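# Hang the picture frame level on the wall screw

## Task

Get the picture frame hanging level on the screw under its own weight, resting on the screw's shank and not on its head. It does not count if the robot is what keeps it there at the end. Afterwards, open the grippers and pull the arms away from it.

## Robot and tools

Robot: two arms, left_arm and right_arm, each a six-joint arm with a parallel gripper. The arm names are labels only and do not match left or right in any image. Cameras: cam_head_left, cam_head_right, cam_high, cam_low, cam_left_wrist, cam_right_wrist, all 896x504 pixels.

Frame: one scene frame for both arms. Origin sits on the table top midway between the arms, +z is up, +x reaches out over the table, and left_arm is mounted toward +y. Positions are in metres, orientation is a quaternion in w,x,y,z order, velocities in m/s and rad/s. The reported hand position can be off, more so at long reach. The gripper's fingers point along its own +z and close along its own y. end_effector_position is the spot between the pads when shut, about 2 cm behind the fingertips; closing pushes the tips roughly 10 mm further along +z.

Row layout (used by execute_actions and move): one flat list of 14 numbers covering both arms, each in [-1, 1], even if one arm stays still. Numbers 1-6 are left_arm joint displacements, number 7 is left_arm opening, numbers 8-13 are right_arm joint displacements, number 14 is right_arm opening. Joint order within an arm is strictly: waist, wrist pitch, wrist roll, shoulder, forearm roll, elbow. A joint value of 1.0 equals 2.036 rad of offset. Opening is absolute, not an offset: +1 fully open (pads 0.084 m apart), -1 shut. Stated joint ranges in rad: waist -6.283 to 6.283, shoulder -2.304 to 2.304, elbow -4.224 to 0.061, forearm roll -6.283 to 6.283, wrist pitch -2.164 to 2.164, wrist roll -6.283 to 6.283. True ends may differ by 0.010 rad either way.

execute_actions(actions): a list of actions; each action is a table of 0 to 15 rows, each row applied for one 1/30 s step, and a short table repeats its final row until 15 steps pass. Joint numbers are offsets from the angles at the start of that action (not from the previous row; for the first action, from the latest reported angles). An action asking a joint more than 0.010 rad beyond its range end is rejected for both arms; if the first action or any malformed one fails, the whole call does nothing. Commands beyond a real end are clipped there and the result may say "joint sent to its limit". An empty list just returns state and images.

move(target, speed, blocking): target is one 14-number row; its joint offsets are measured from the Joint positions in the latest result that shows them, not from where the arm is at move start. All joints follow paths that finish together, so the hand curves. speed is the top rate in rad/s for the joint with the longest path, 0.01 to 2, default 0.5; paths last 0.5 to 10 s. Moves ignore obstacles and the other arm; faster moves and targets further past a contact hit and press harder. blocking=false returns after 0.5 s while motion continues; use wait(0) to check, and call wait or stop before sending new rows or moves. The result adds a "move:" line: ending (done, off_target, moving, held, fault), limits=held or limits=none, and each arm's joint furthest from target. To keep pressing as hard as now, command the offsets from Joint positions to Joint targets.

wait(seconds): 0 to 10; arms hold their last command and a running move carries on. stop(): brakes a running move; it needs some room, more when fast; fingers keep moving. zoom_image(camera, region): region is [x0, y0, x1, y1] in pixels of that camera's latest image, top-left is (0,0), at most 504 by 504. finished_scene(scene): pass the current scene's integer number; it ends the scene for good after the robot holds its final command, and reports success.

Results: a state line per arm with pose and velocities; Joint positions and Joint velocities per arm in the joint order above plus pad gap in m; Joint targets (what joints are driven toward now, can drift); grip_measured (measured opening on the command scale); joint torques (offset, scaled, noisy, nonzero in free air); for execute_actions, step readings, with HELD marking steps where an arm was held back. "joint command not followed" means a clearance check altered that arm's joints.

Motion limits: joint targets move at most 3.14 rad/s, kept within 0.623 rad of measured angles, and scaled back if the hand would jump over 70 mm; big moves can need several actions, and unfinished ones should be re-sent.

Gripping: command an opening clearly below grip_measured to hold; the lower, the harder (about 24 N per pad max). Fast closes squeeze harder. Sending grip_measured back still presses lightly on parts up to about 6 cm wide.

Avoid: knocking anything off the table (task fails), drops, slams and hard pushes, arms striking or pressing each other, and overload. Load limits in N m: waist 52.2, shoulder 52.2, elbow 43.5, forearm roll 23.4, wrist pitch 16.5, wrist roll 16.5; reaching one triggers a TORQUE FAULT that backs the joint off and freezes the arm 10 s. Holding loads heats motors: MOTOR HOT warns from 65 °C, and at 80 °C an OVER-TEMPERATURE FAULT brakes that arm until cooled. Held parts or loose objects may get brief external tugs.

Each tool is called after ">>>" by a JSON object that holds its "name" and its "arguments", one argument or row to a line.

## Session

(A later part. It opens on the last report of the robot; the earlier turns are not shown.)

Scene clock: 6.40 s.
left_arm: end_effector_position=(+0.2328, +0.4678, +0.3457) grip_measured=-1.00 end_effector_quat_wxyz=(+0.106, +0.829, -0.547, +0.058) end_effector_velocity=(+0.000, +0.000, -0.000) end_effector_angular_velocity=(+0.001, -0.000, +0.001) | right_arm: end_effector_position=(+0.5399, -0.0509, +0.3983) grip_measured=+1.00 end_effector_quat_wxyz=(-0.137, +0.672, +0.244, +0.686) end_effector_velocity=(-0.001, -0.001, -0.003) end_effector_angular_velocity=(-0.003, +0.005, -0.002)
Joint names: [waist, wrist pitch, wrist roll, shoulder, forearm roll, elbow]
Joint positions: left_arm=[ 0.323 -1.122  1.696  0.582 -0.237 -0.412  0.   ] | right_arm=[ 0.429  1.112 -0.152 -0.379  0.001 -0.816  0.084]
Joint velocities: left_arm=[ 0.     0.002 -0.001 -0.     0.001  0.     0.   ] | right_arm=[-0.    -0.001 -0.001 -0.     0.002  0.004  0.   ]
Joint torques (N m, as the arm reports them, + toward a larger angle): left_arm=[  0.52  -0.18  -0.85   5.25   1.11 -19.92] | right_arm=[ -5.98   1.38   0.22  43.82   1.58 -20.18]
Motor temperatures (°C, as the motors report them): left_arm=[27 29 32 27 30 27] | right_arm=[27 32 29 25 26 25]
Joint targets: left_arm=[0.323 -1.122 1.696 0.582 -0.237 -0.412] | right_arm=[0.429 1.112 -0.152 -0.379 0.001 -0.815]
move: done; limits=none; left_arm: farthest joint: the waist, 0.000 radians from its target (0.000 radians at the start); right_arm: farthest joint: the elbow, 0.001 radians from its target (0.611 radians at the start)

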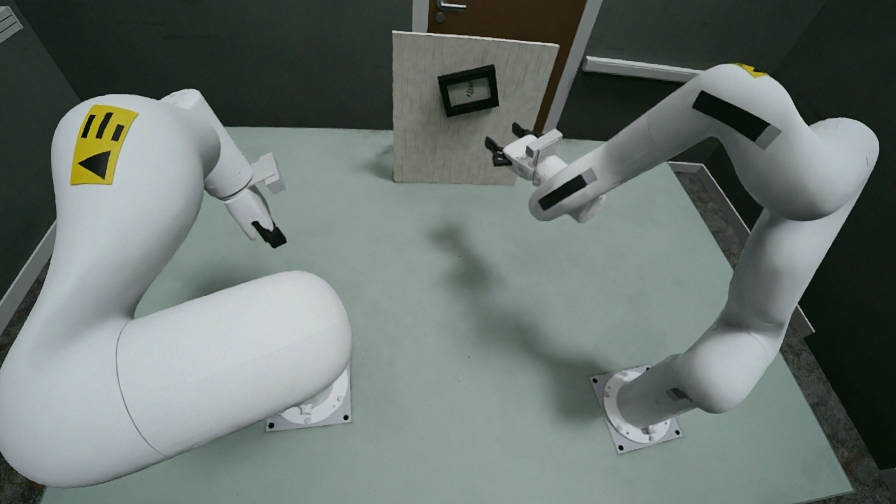

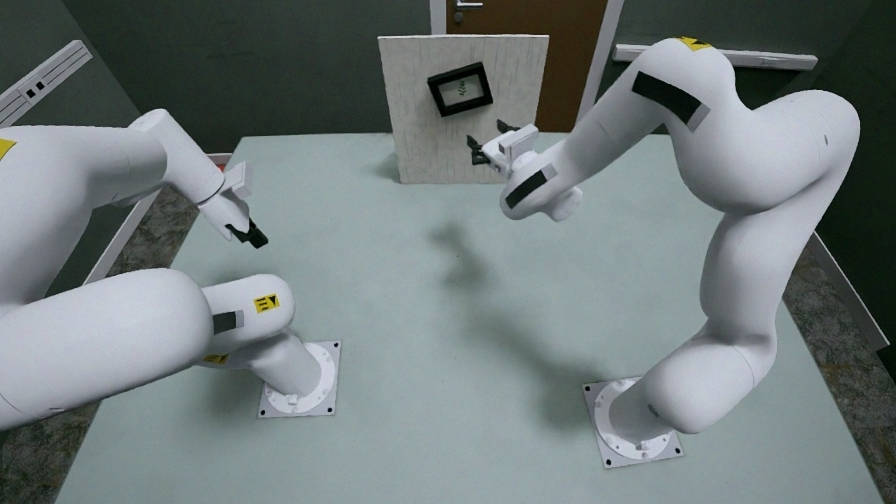

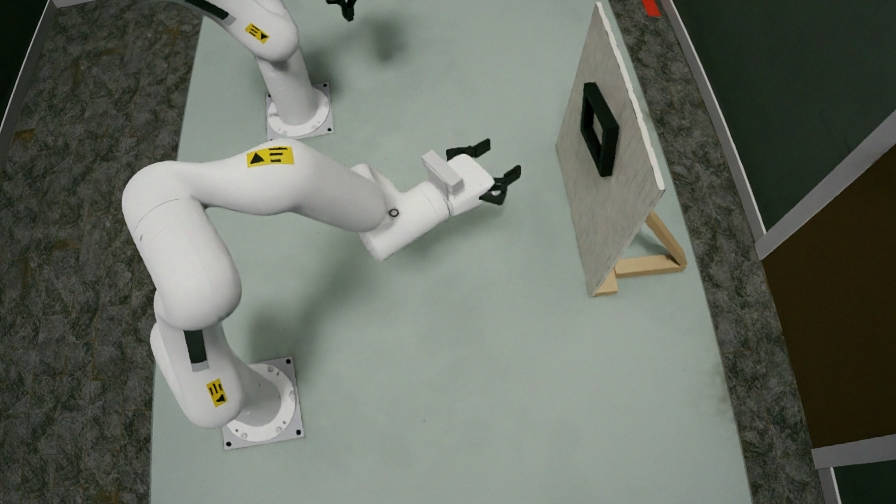

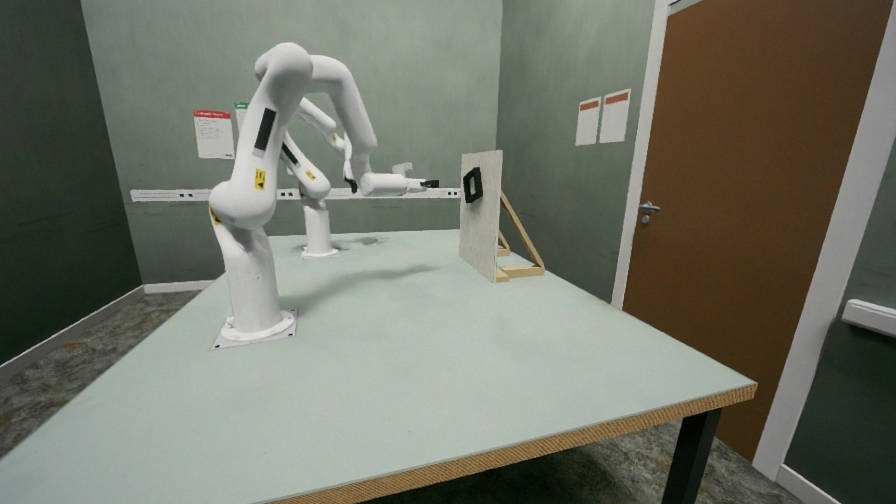

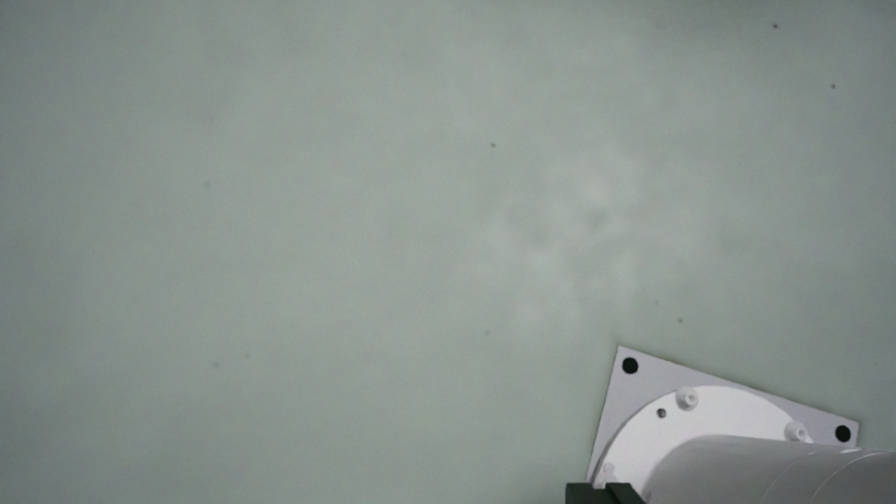

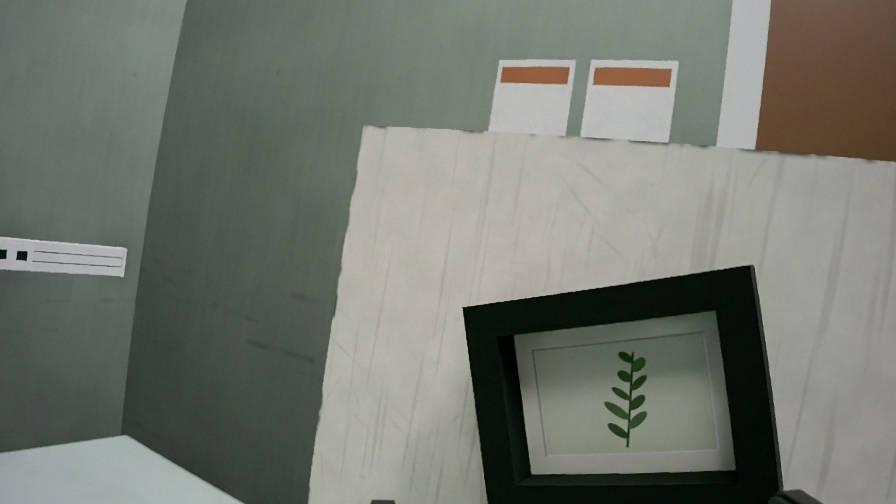

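>>> {"name": "move", "arguments": {
  "target": [0,0,0,0,0,0,-1,0,-0.028,0,-0.094,0,-0.122,-1],
  "speed": 0.4
}}

Scene clock: 8.13 s.
left_arm: end_effector_position=(+0.2328, +0.4678, +0.3457) grip_measured=-1.00 end_effector_quat_wxyz=(+0.106, +0.829, -0.547, +0.058) end_effector_velocity=(-0.000, +0.000, +0.000) end_effector_angular_velocity=(+0.001, +0.001, -0.002) | right_arm: end_effector_position=(+0.6117, -0.0072, +0.3829) grip_measured=-1.00 end_effector_quat_wxyz=(-0.137, +0.672, +0.244, +0.686) end_effector_velocity=(-0.001, +0.001, -0.002) end_effector_angular_velocity=(-0.002, +0.002, +0.001)
Joint names: [waist, wrist pitch, wrist roll, shoulder, forearm roll, elbow]
Joint positions: left_arm=[ 0.323 -1.122  1.696  0.582 -0.237 -0.412  0.   ] | right_arm=[ 0.429  1.055 -0.152 -0.57   0.001 -1.064  0.   ]
Joint velocities: left_arm=[-0.    -0.001  0.     0.     0.002  0.     0.   ] | right_arm=[ 0.001 -0.001 -0.    -0.001 -0.     0.     0.   ]
Joint torques (N m, as the arm reports them, + toward a larger angle): left_arm=[  0.09  -0.16  -0.85   5.54   1.06 -19.43] | right_arm=[ -5.3    1.36   0.23  52.8    1.39 -21.52]
Motor temperatures (°C, as the motors report them): left_arm=[27 29 32 27 30 28] | right_arm=[27 32 29 25 26 25]
Joint targets: left_arm=[0.323 -1.122 1.696 0.582 -0.237 -0.412] | right_arm=[0.429 1.055 -0.152 -0.570 0.001 -1.064]
move: done; limits=none; left_arm: farthest joint: the waist, 0.000 radians from its target (0.000 radians at the start); right_arm: farthest joint: the elbow, 0.001 radians from its target (0.250 radians at the start)

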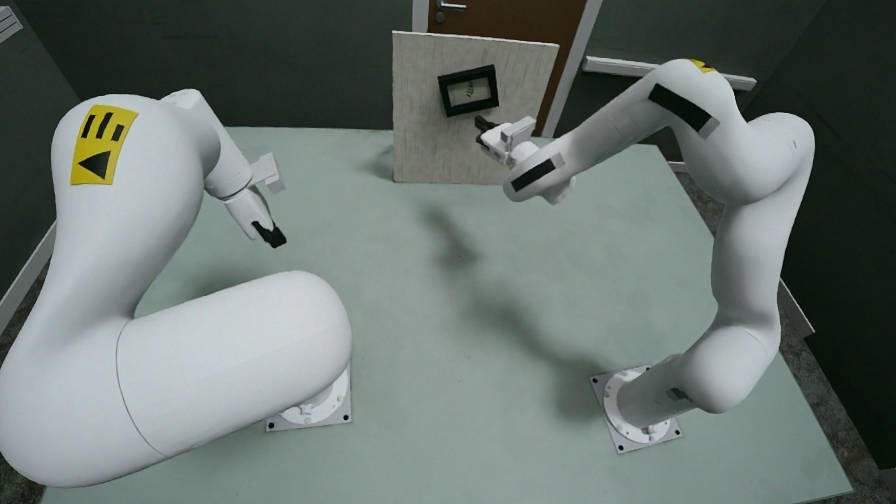

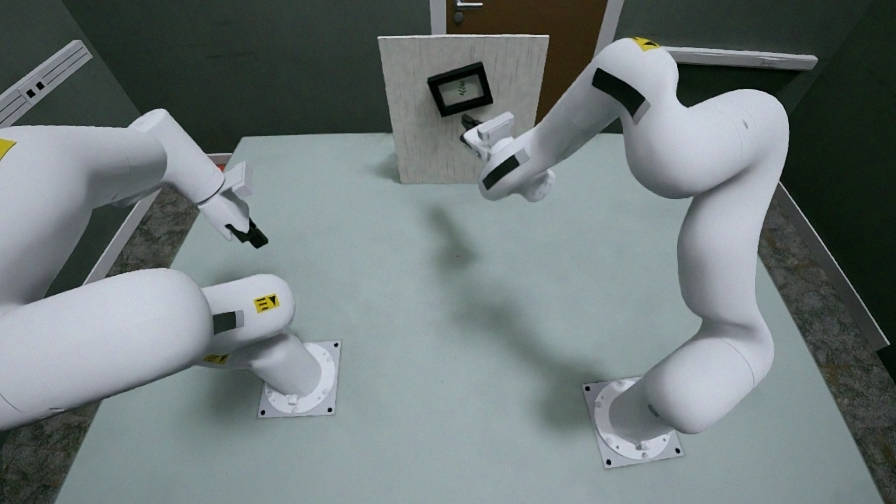

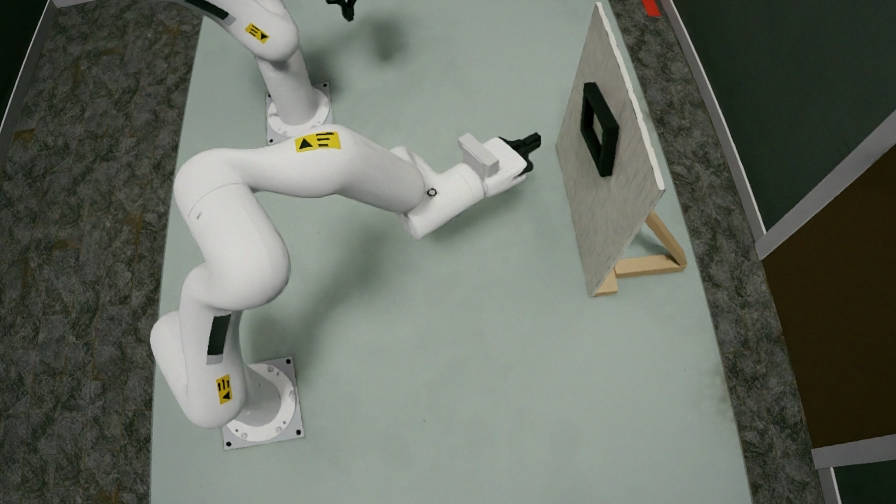

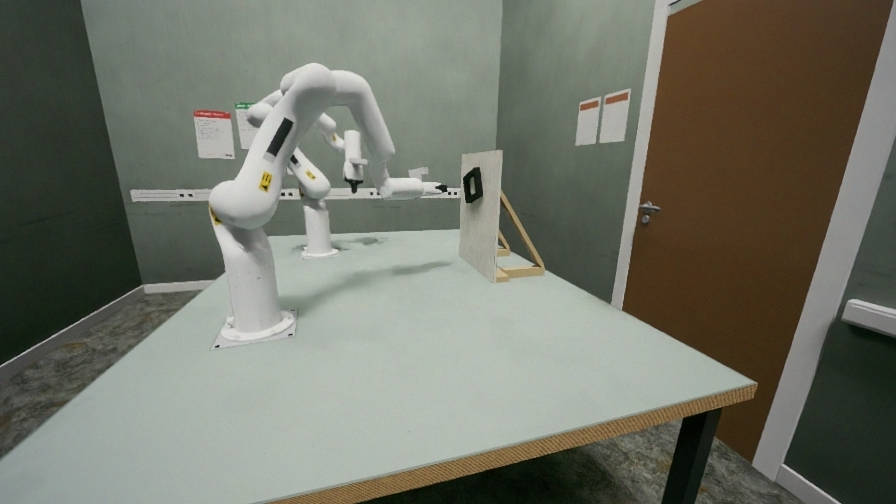

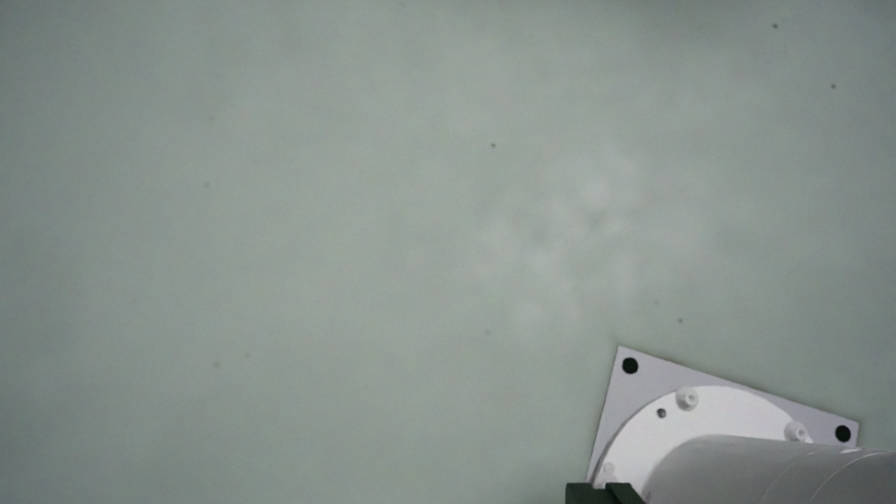

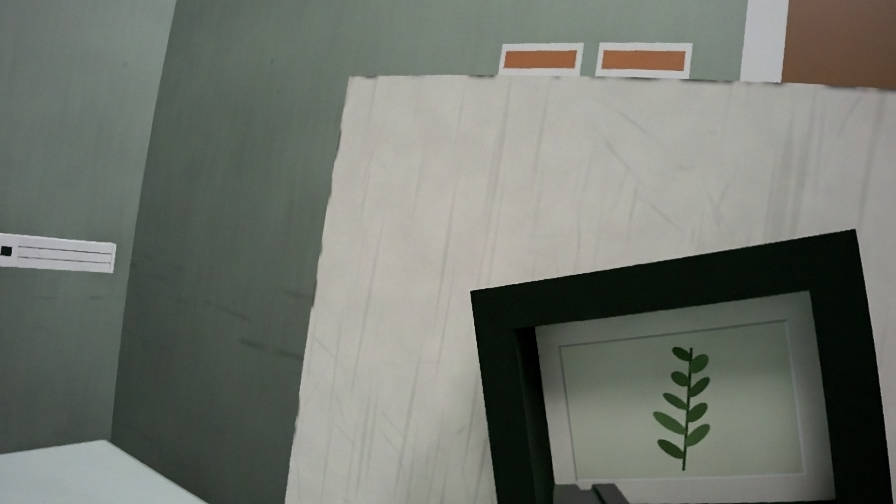

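>>> {"name": "move", "arguments": {
  "target": [0,0,0,0,0,0,-1,-0.034,-0.065,0,-0.023,0,-0.087,-1],
  "speed": 0.3
}}

Scene clock: 9.50 s.
left_arm: end_effector_position=(+0.2328, +0.4678, +0.3457) grip_measured=-1.00 end_effector_quat_wxyz=(+0.106, +0.829, -0.547, +0.058) end_effector_velocity=(-0.000, -0.000, +0.000) end_effector_angular_velocity=(-0.001, +0.000, -0.000) | right_arm: end_effector_position=(+0.6843, -0.0308, +0.4179) grip_measured=-1.00 end_effector_quat_wxyz=(-0.113, +0.681, +0.221, +0.689) end_effector_velocity=(+0.000, -0.001, +0.000) end_effector_angular_velocity=(+0.001, +0.001, -0.002)
Joint names: [waist, wrist pitch, wrist roll, shoulder, forearm roll, elbow]
Joint positions: left_arm=[ 0.323 -1.122  1.696  0.582 -0.237 -0.412  0.   ] | right_arm=[ 0.36   0.923 -0.152 -0.617  0.001 -1.24   0.   ]
Joint velocities: left_arm=[-0.    -0.001  0.001  0.    -0.001 -0.     0.   ] | right_arm=[-0.001  0.     0.001  0.     0.001  0.     0.   ]
Joint torques (N m, as the arm reports them, + toward a larger angle): left_arm=[  0.16  -0.14  -0.83   5.09   0.69 -19.4 ] | right_arm=[ -6.36   1.41   0.17  56.85   1.66 -22.93]
Motor temperatures (°C, as the motors report them): left_arm=[27 29 32 27 30 28] | right_arm=[27 32 29 25 26 25]
Joint targets: left_arm=[0.323 -1.122 1.696 0.582 -0.237 -0.412] | right_arm=[0.360 0.923 -0.152 -0.617 0.001 -1.241]
move: done; limits=none; left_arm: farthest joint: the waist, 0.000 radians from its target (0.000 radians at the start); right_arm: farthest joint: the elbow, 0.001 radians from its target (0.177 radians at the start)

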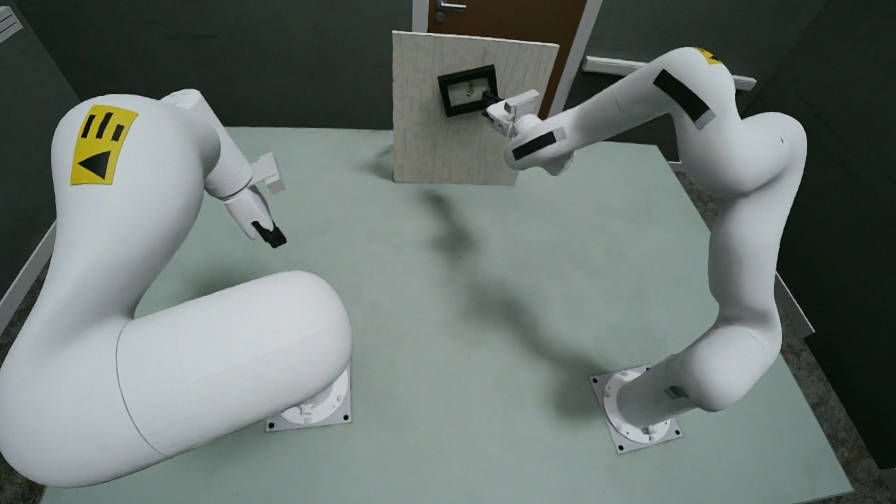

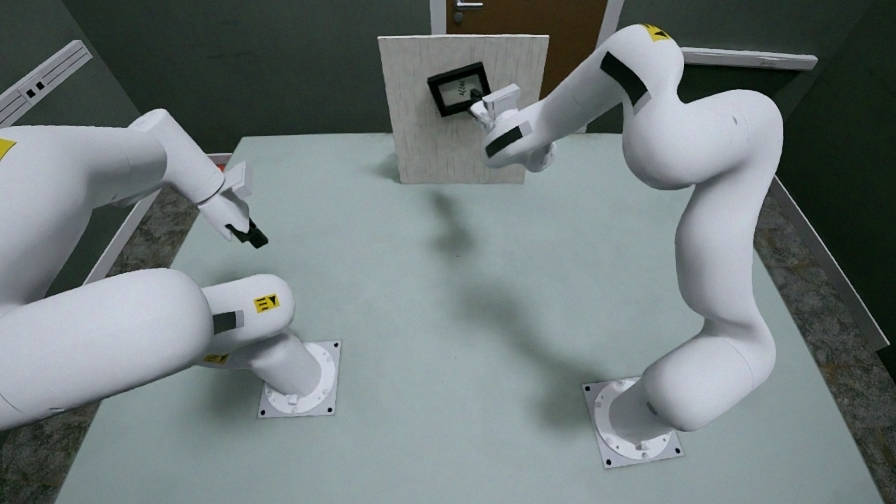

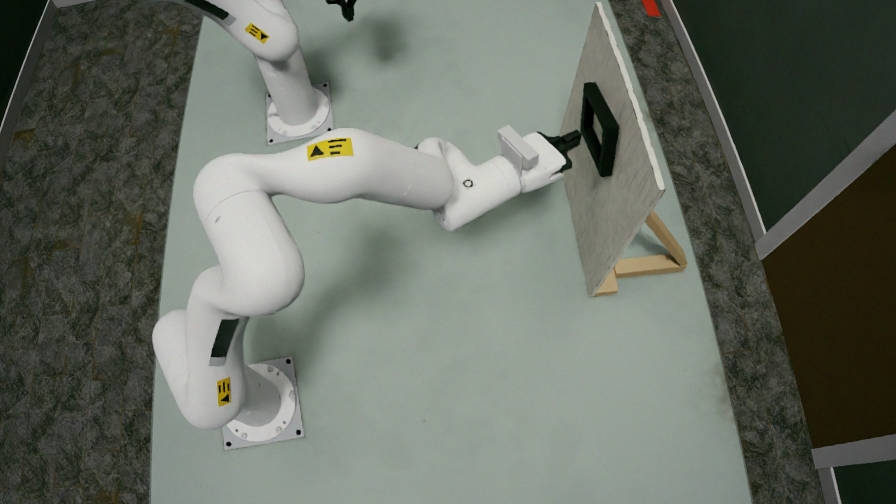

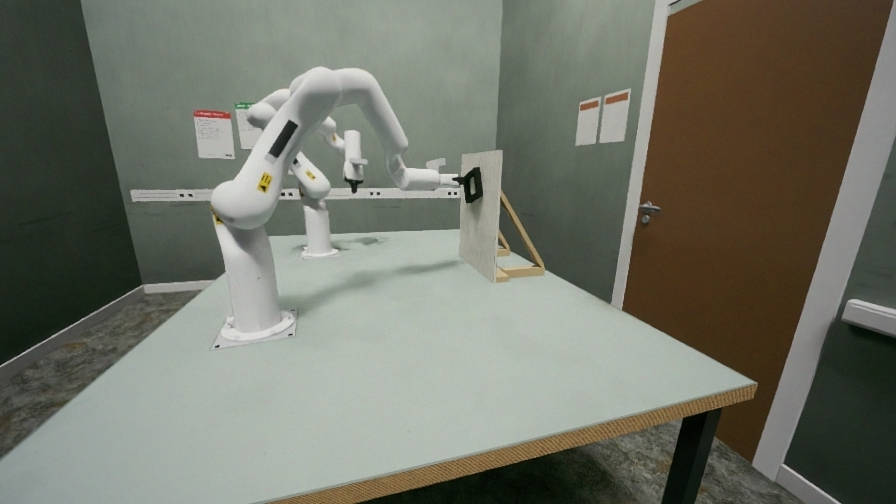

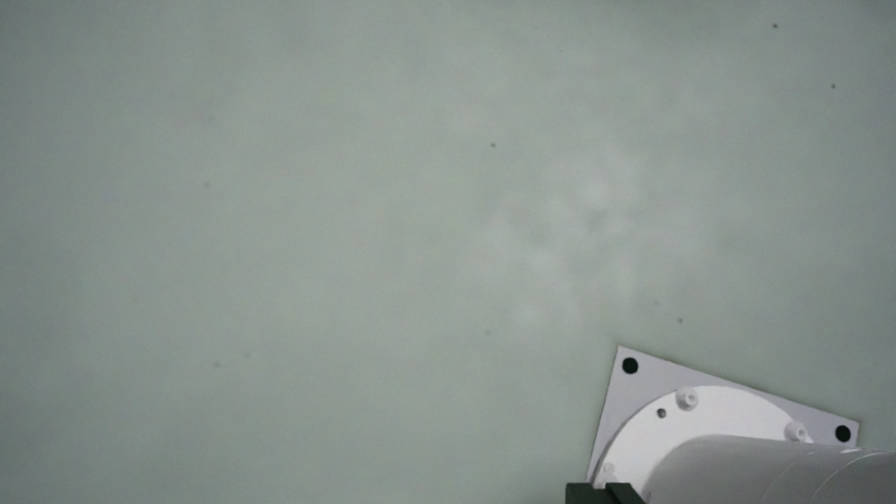

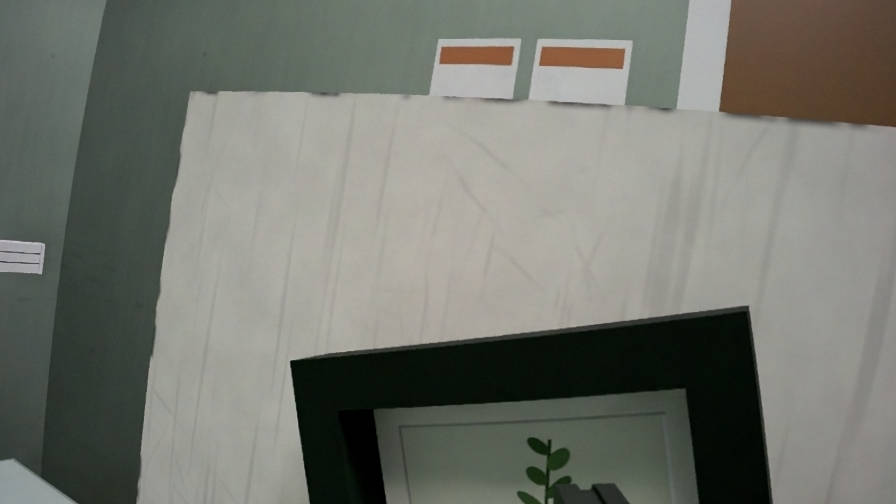

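>>> {"name": "zoom_image", "arguments": {
  "camera": "cam_high",
  "region": [500, 60, 680, 200]
}}

>>> {"name": "zoom_image", "arguments": {
  "camera": "cam_head_left",
  "region": [400, 40, 560, 150]
}}

Region (500, 60, 680, 200) of cam_high's 896x504 image, scaled by 2.800, with more detail than that image has.

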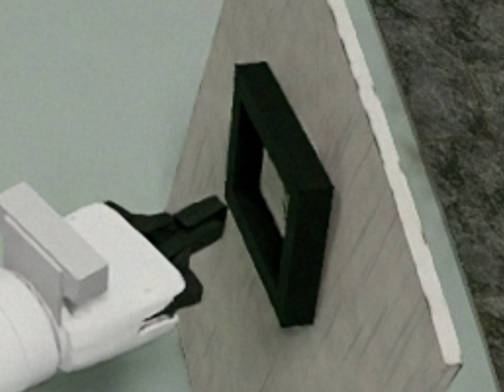

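Region (400, 40, 560, 150) of cam_head_left's 896x504 image, scaled by 3.150, with more detail than that image has; it fills the top 346 rows of this view, and the rest is white.

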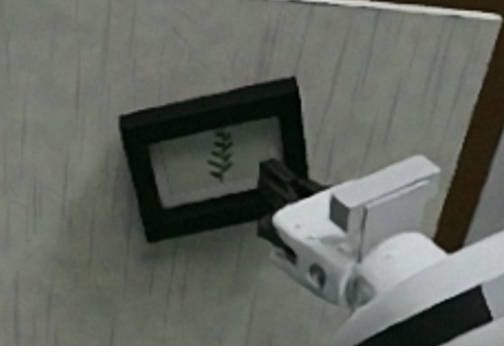

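>>> {"name": "move", "arguments": {
  "target": [0,0,0,0,0,0,-1,0,-0.009,0,-0.03,0,-0.038,-1],
  "speed": 0.1
}}

Scene clock: 10.97 s.
left_arm: end_effector_position=(+0.2328, +0.4678, +0.3457) grip_measured=-1.00 end_effector_quat_wxyz=(+0.106, +0.829, -0.547, +0.058) end_effector_velocity=(-0.000, +0.000, -0.000) end_effector_angular_velocity=(-0.000, +0.001, -0.001) | right_arm: end_effector_position=(+0.7048, -0.0202, +0.4092) grip_measured=-1.00 end_effector_quat_wxyz=(-0.113, +0.681, +0.222, +0.689) end_effector_velocity=(+0.000, +0.000, -0.002) end_effector_angular_velocity=(-0.001, +0.004, -0.001)
Joint names: [waist, wrist pitch, wrist roll, shoulder, forearm roll, elbow]
Joint positions: left_arm=[ 0.323 -1.122  1.696  0.582 -0.237 -0.412  0.   ] | right_arm=[ 0.36   0.905 -0.152 -0.678  0.001 -1.318  0.   ]
Joint velocities: left_arm=[-0.    -0.     0.001 -0.001  0.    -0.     0.   ] | right_arm=[ 0.    -0.002  0.001 -0.002  0.001 -0.001  0.   ]
Joint torques (N m, as the arm reports them, + toward a larger angle): left_arm=[  0.11  -0.14  -0.84   5.     1.09 -19.56] | right_arm=[ -6.47   1.32   0.17  59.59   1.43 -23.34]
Motor temperatures (°C, as the motors report them): left_arm=[27 29 32 27 30 28] | right_arm=[27 32 29 25 26 25]
Joint targets: left_arm=[0.323 -1.122 1.696 0.582 -0.237 -0.412] | right_arm=[0.360 0.905 -0.152 -0.678 0.001 -1.318]
move: done; limits=none; left_arm: farthest joint: the waist, 0.000 radians from its target (0.000 radians at the start); right_arm: farthest joint: the waist, 0.000 radians from its target (0.000 radians at the start)

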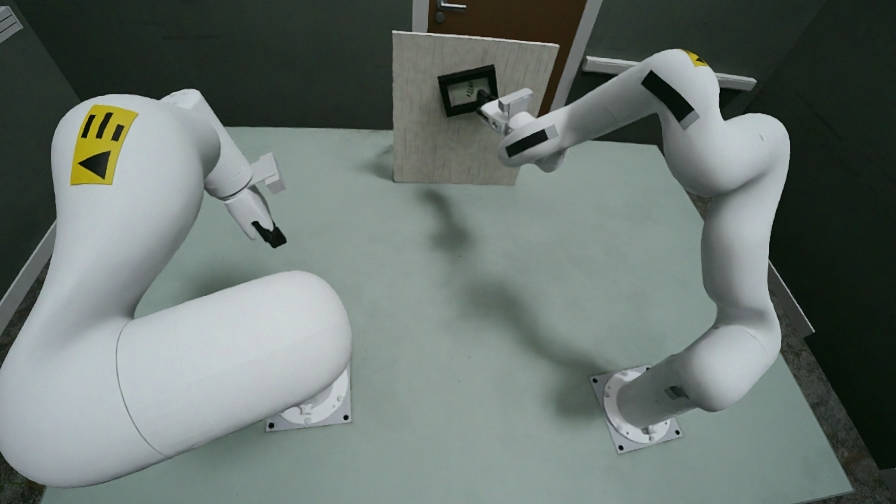

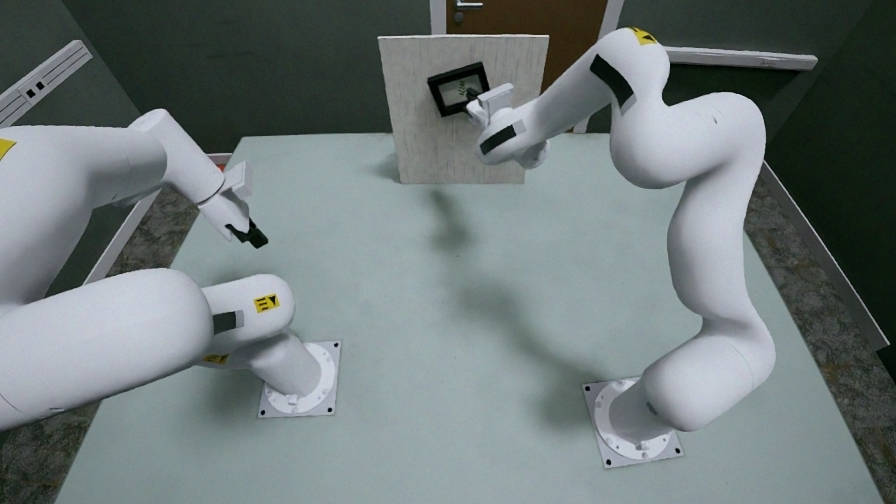

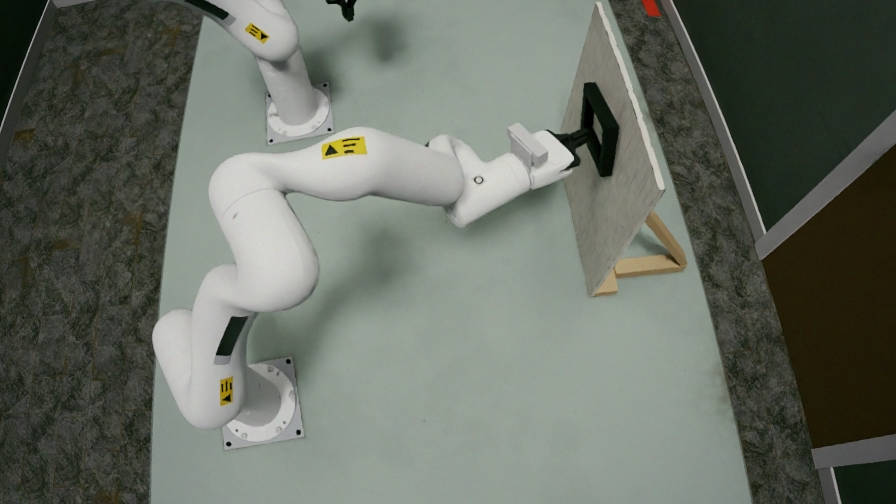

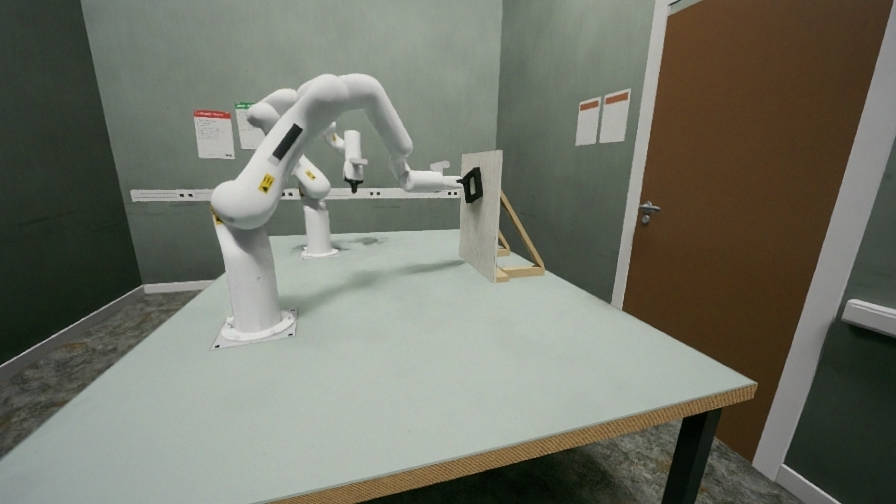

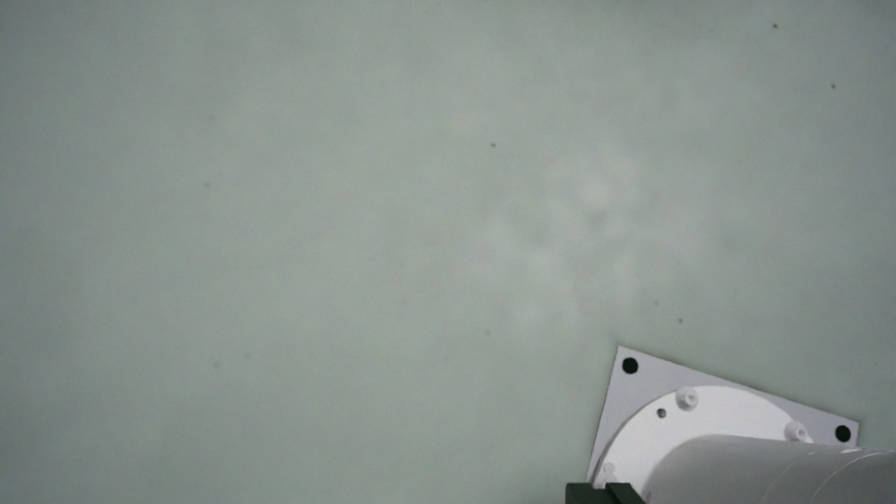

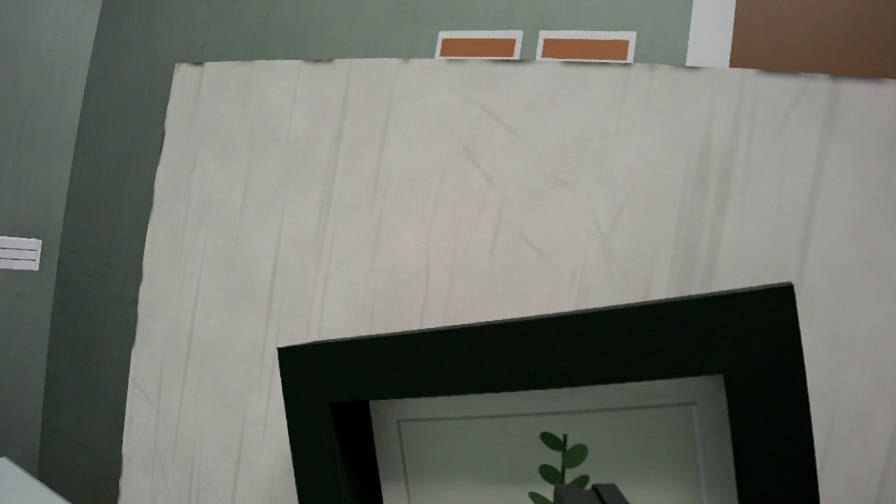

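>>> {"name": "zoom_image", "arguments": {
  "camera": "cam_high",
  "region": [500, 60, 680, 200]
}}

Region (500, 60, 680, 200) of cam_high's 896x504 image, scaled by 2.800, with more detail than that image has.

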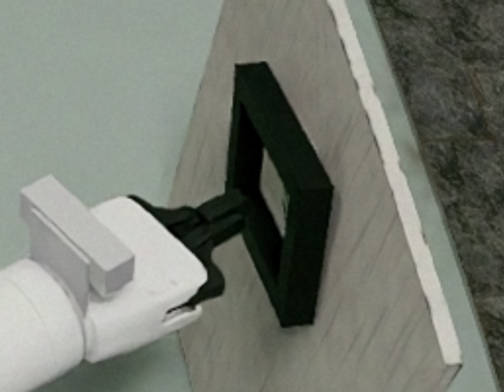

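>>> {"name": "move", "arguments": {
  "target": [0,0,0,0,0,0,-1,-0.02,-0.006,0,-0.018,0,-0.023,-1],
  "speed": 0.1
}}

Scene clock: 12.07 s.
left_arm: end_effector_position=(+0.2328, +0.4678, +0.3457) grip_measured=-1.00 end_effector_quat_wxyz=(+0.106, +0.829, -0.547, +0.058) end_effector_velocity=(-0.000, +0.000, -0.000) end_effector_angular_velocity=(+0.001, +0.000, +0.001) | right_arm: end_effector_position=(+0.7321, -0.0455, +0.4034) grip_measured=-1.00 end_effector_quat_wxyz=(-0.099, +0.686, +0.208, +0.690) end_effector_velocity=(+0.001, -0.001, -0.001) end_effector_angular_velocity=(+0.000, +0.002, -0.002)
Joint names: [waist, wrist pitch, wrist roll, shoulder, forearm roll, elbow]
Joint positions: left_arm=[ 0.323 -1.122  1.696  0.582 -0.237 -0.412  0.   ] | right_arm=[ 0.32   0.893 -0.152 -0.714  0.001 -1.364  0.   ]
Joint velocities: left_arm=[ 0.     0.    -0.001 -0.     0.001 -0.     0.   ] | right_arm=[-0.001 -0.001  0.    -0.001  0.001 -0.001  0.   ]
Joint torques (N m, as the arm reports them, + toward a larger angle): left_arm=[  1.01  -0.1   -0.91   6.01   0.71 -20.04] | right_arm=[-12.75   1.01   0.19  57.79   3.42 -25.61]
Motor temperatures (°C, as the motors report them): left_arm=[27 29 32 27 30 28] | right_arm=[27 32 29 25 26 25]
Joint targets: left_arm=[0.323 -1.122 1.696 0.582 -0.237 -0.412] | right_arm=[0.319 0.892 -0.152 -0.714 0.001 -1.364]
move: done; limits=none; left_arm: farthest joint: the waist, 0.000 radians from its target (0.000 radians at the start); right_arm: farthest joint: the waist, 0.001 radians from its target (0.041 radians at the start)

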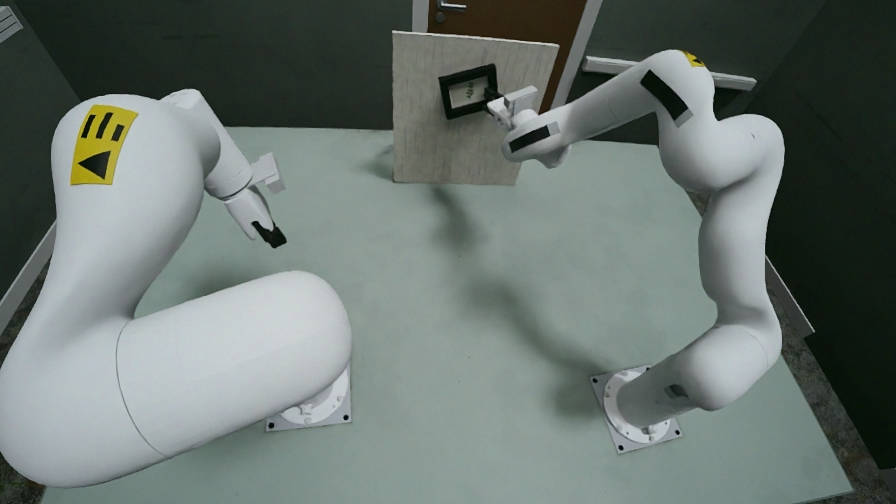

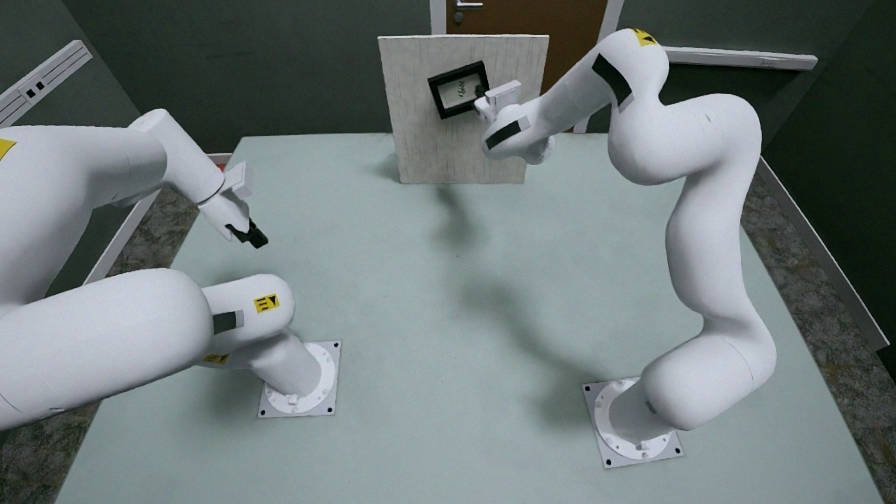

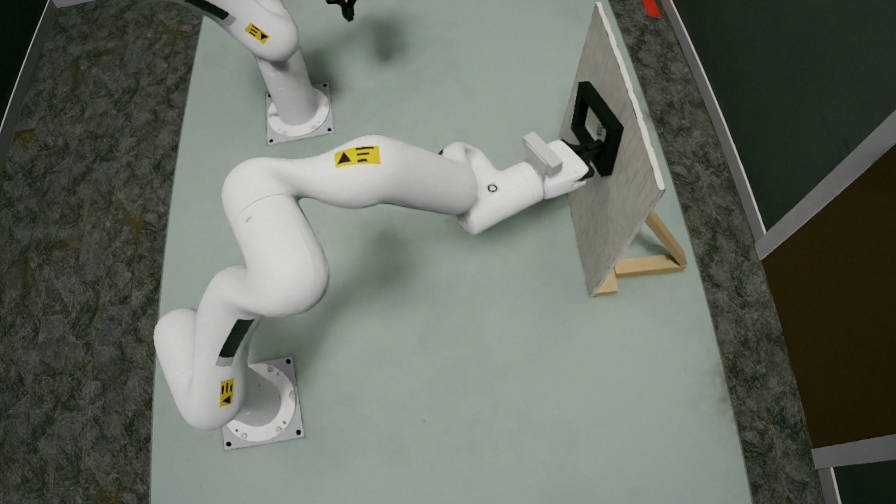

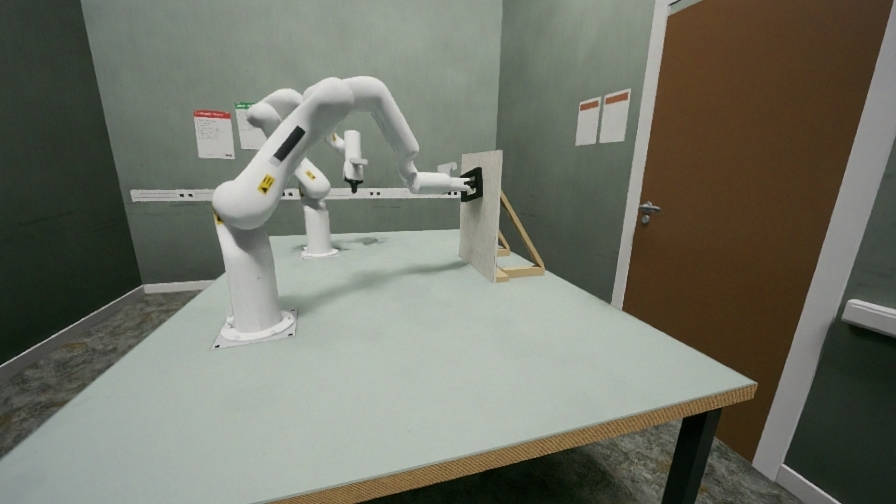

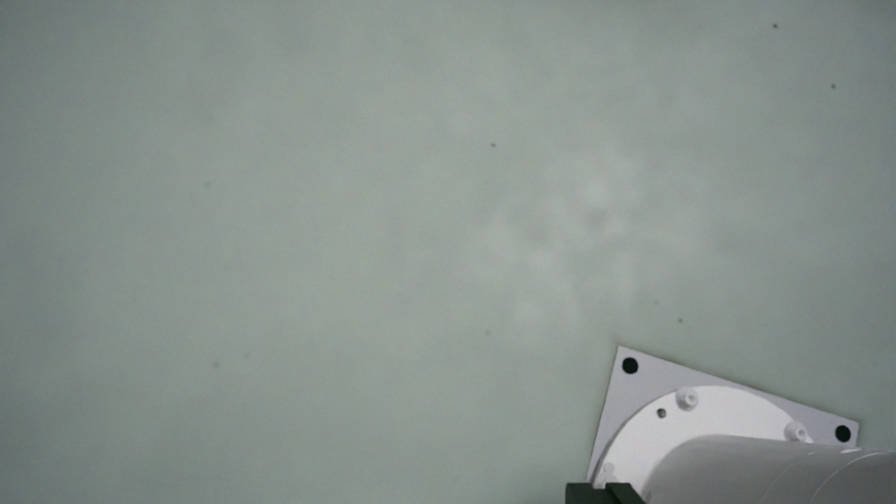

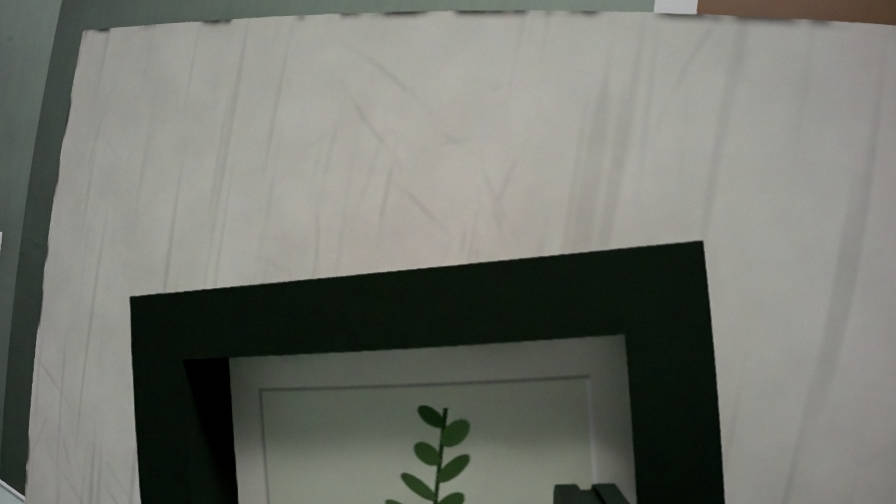

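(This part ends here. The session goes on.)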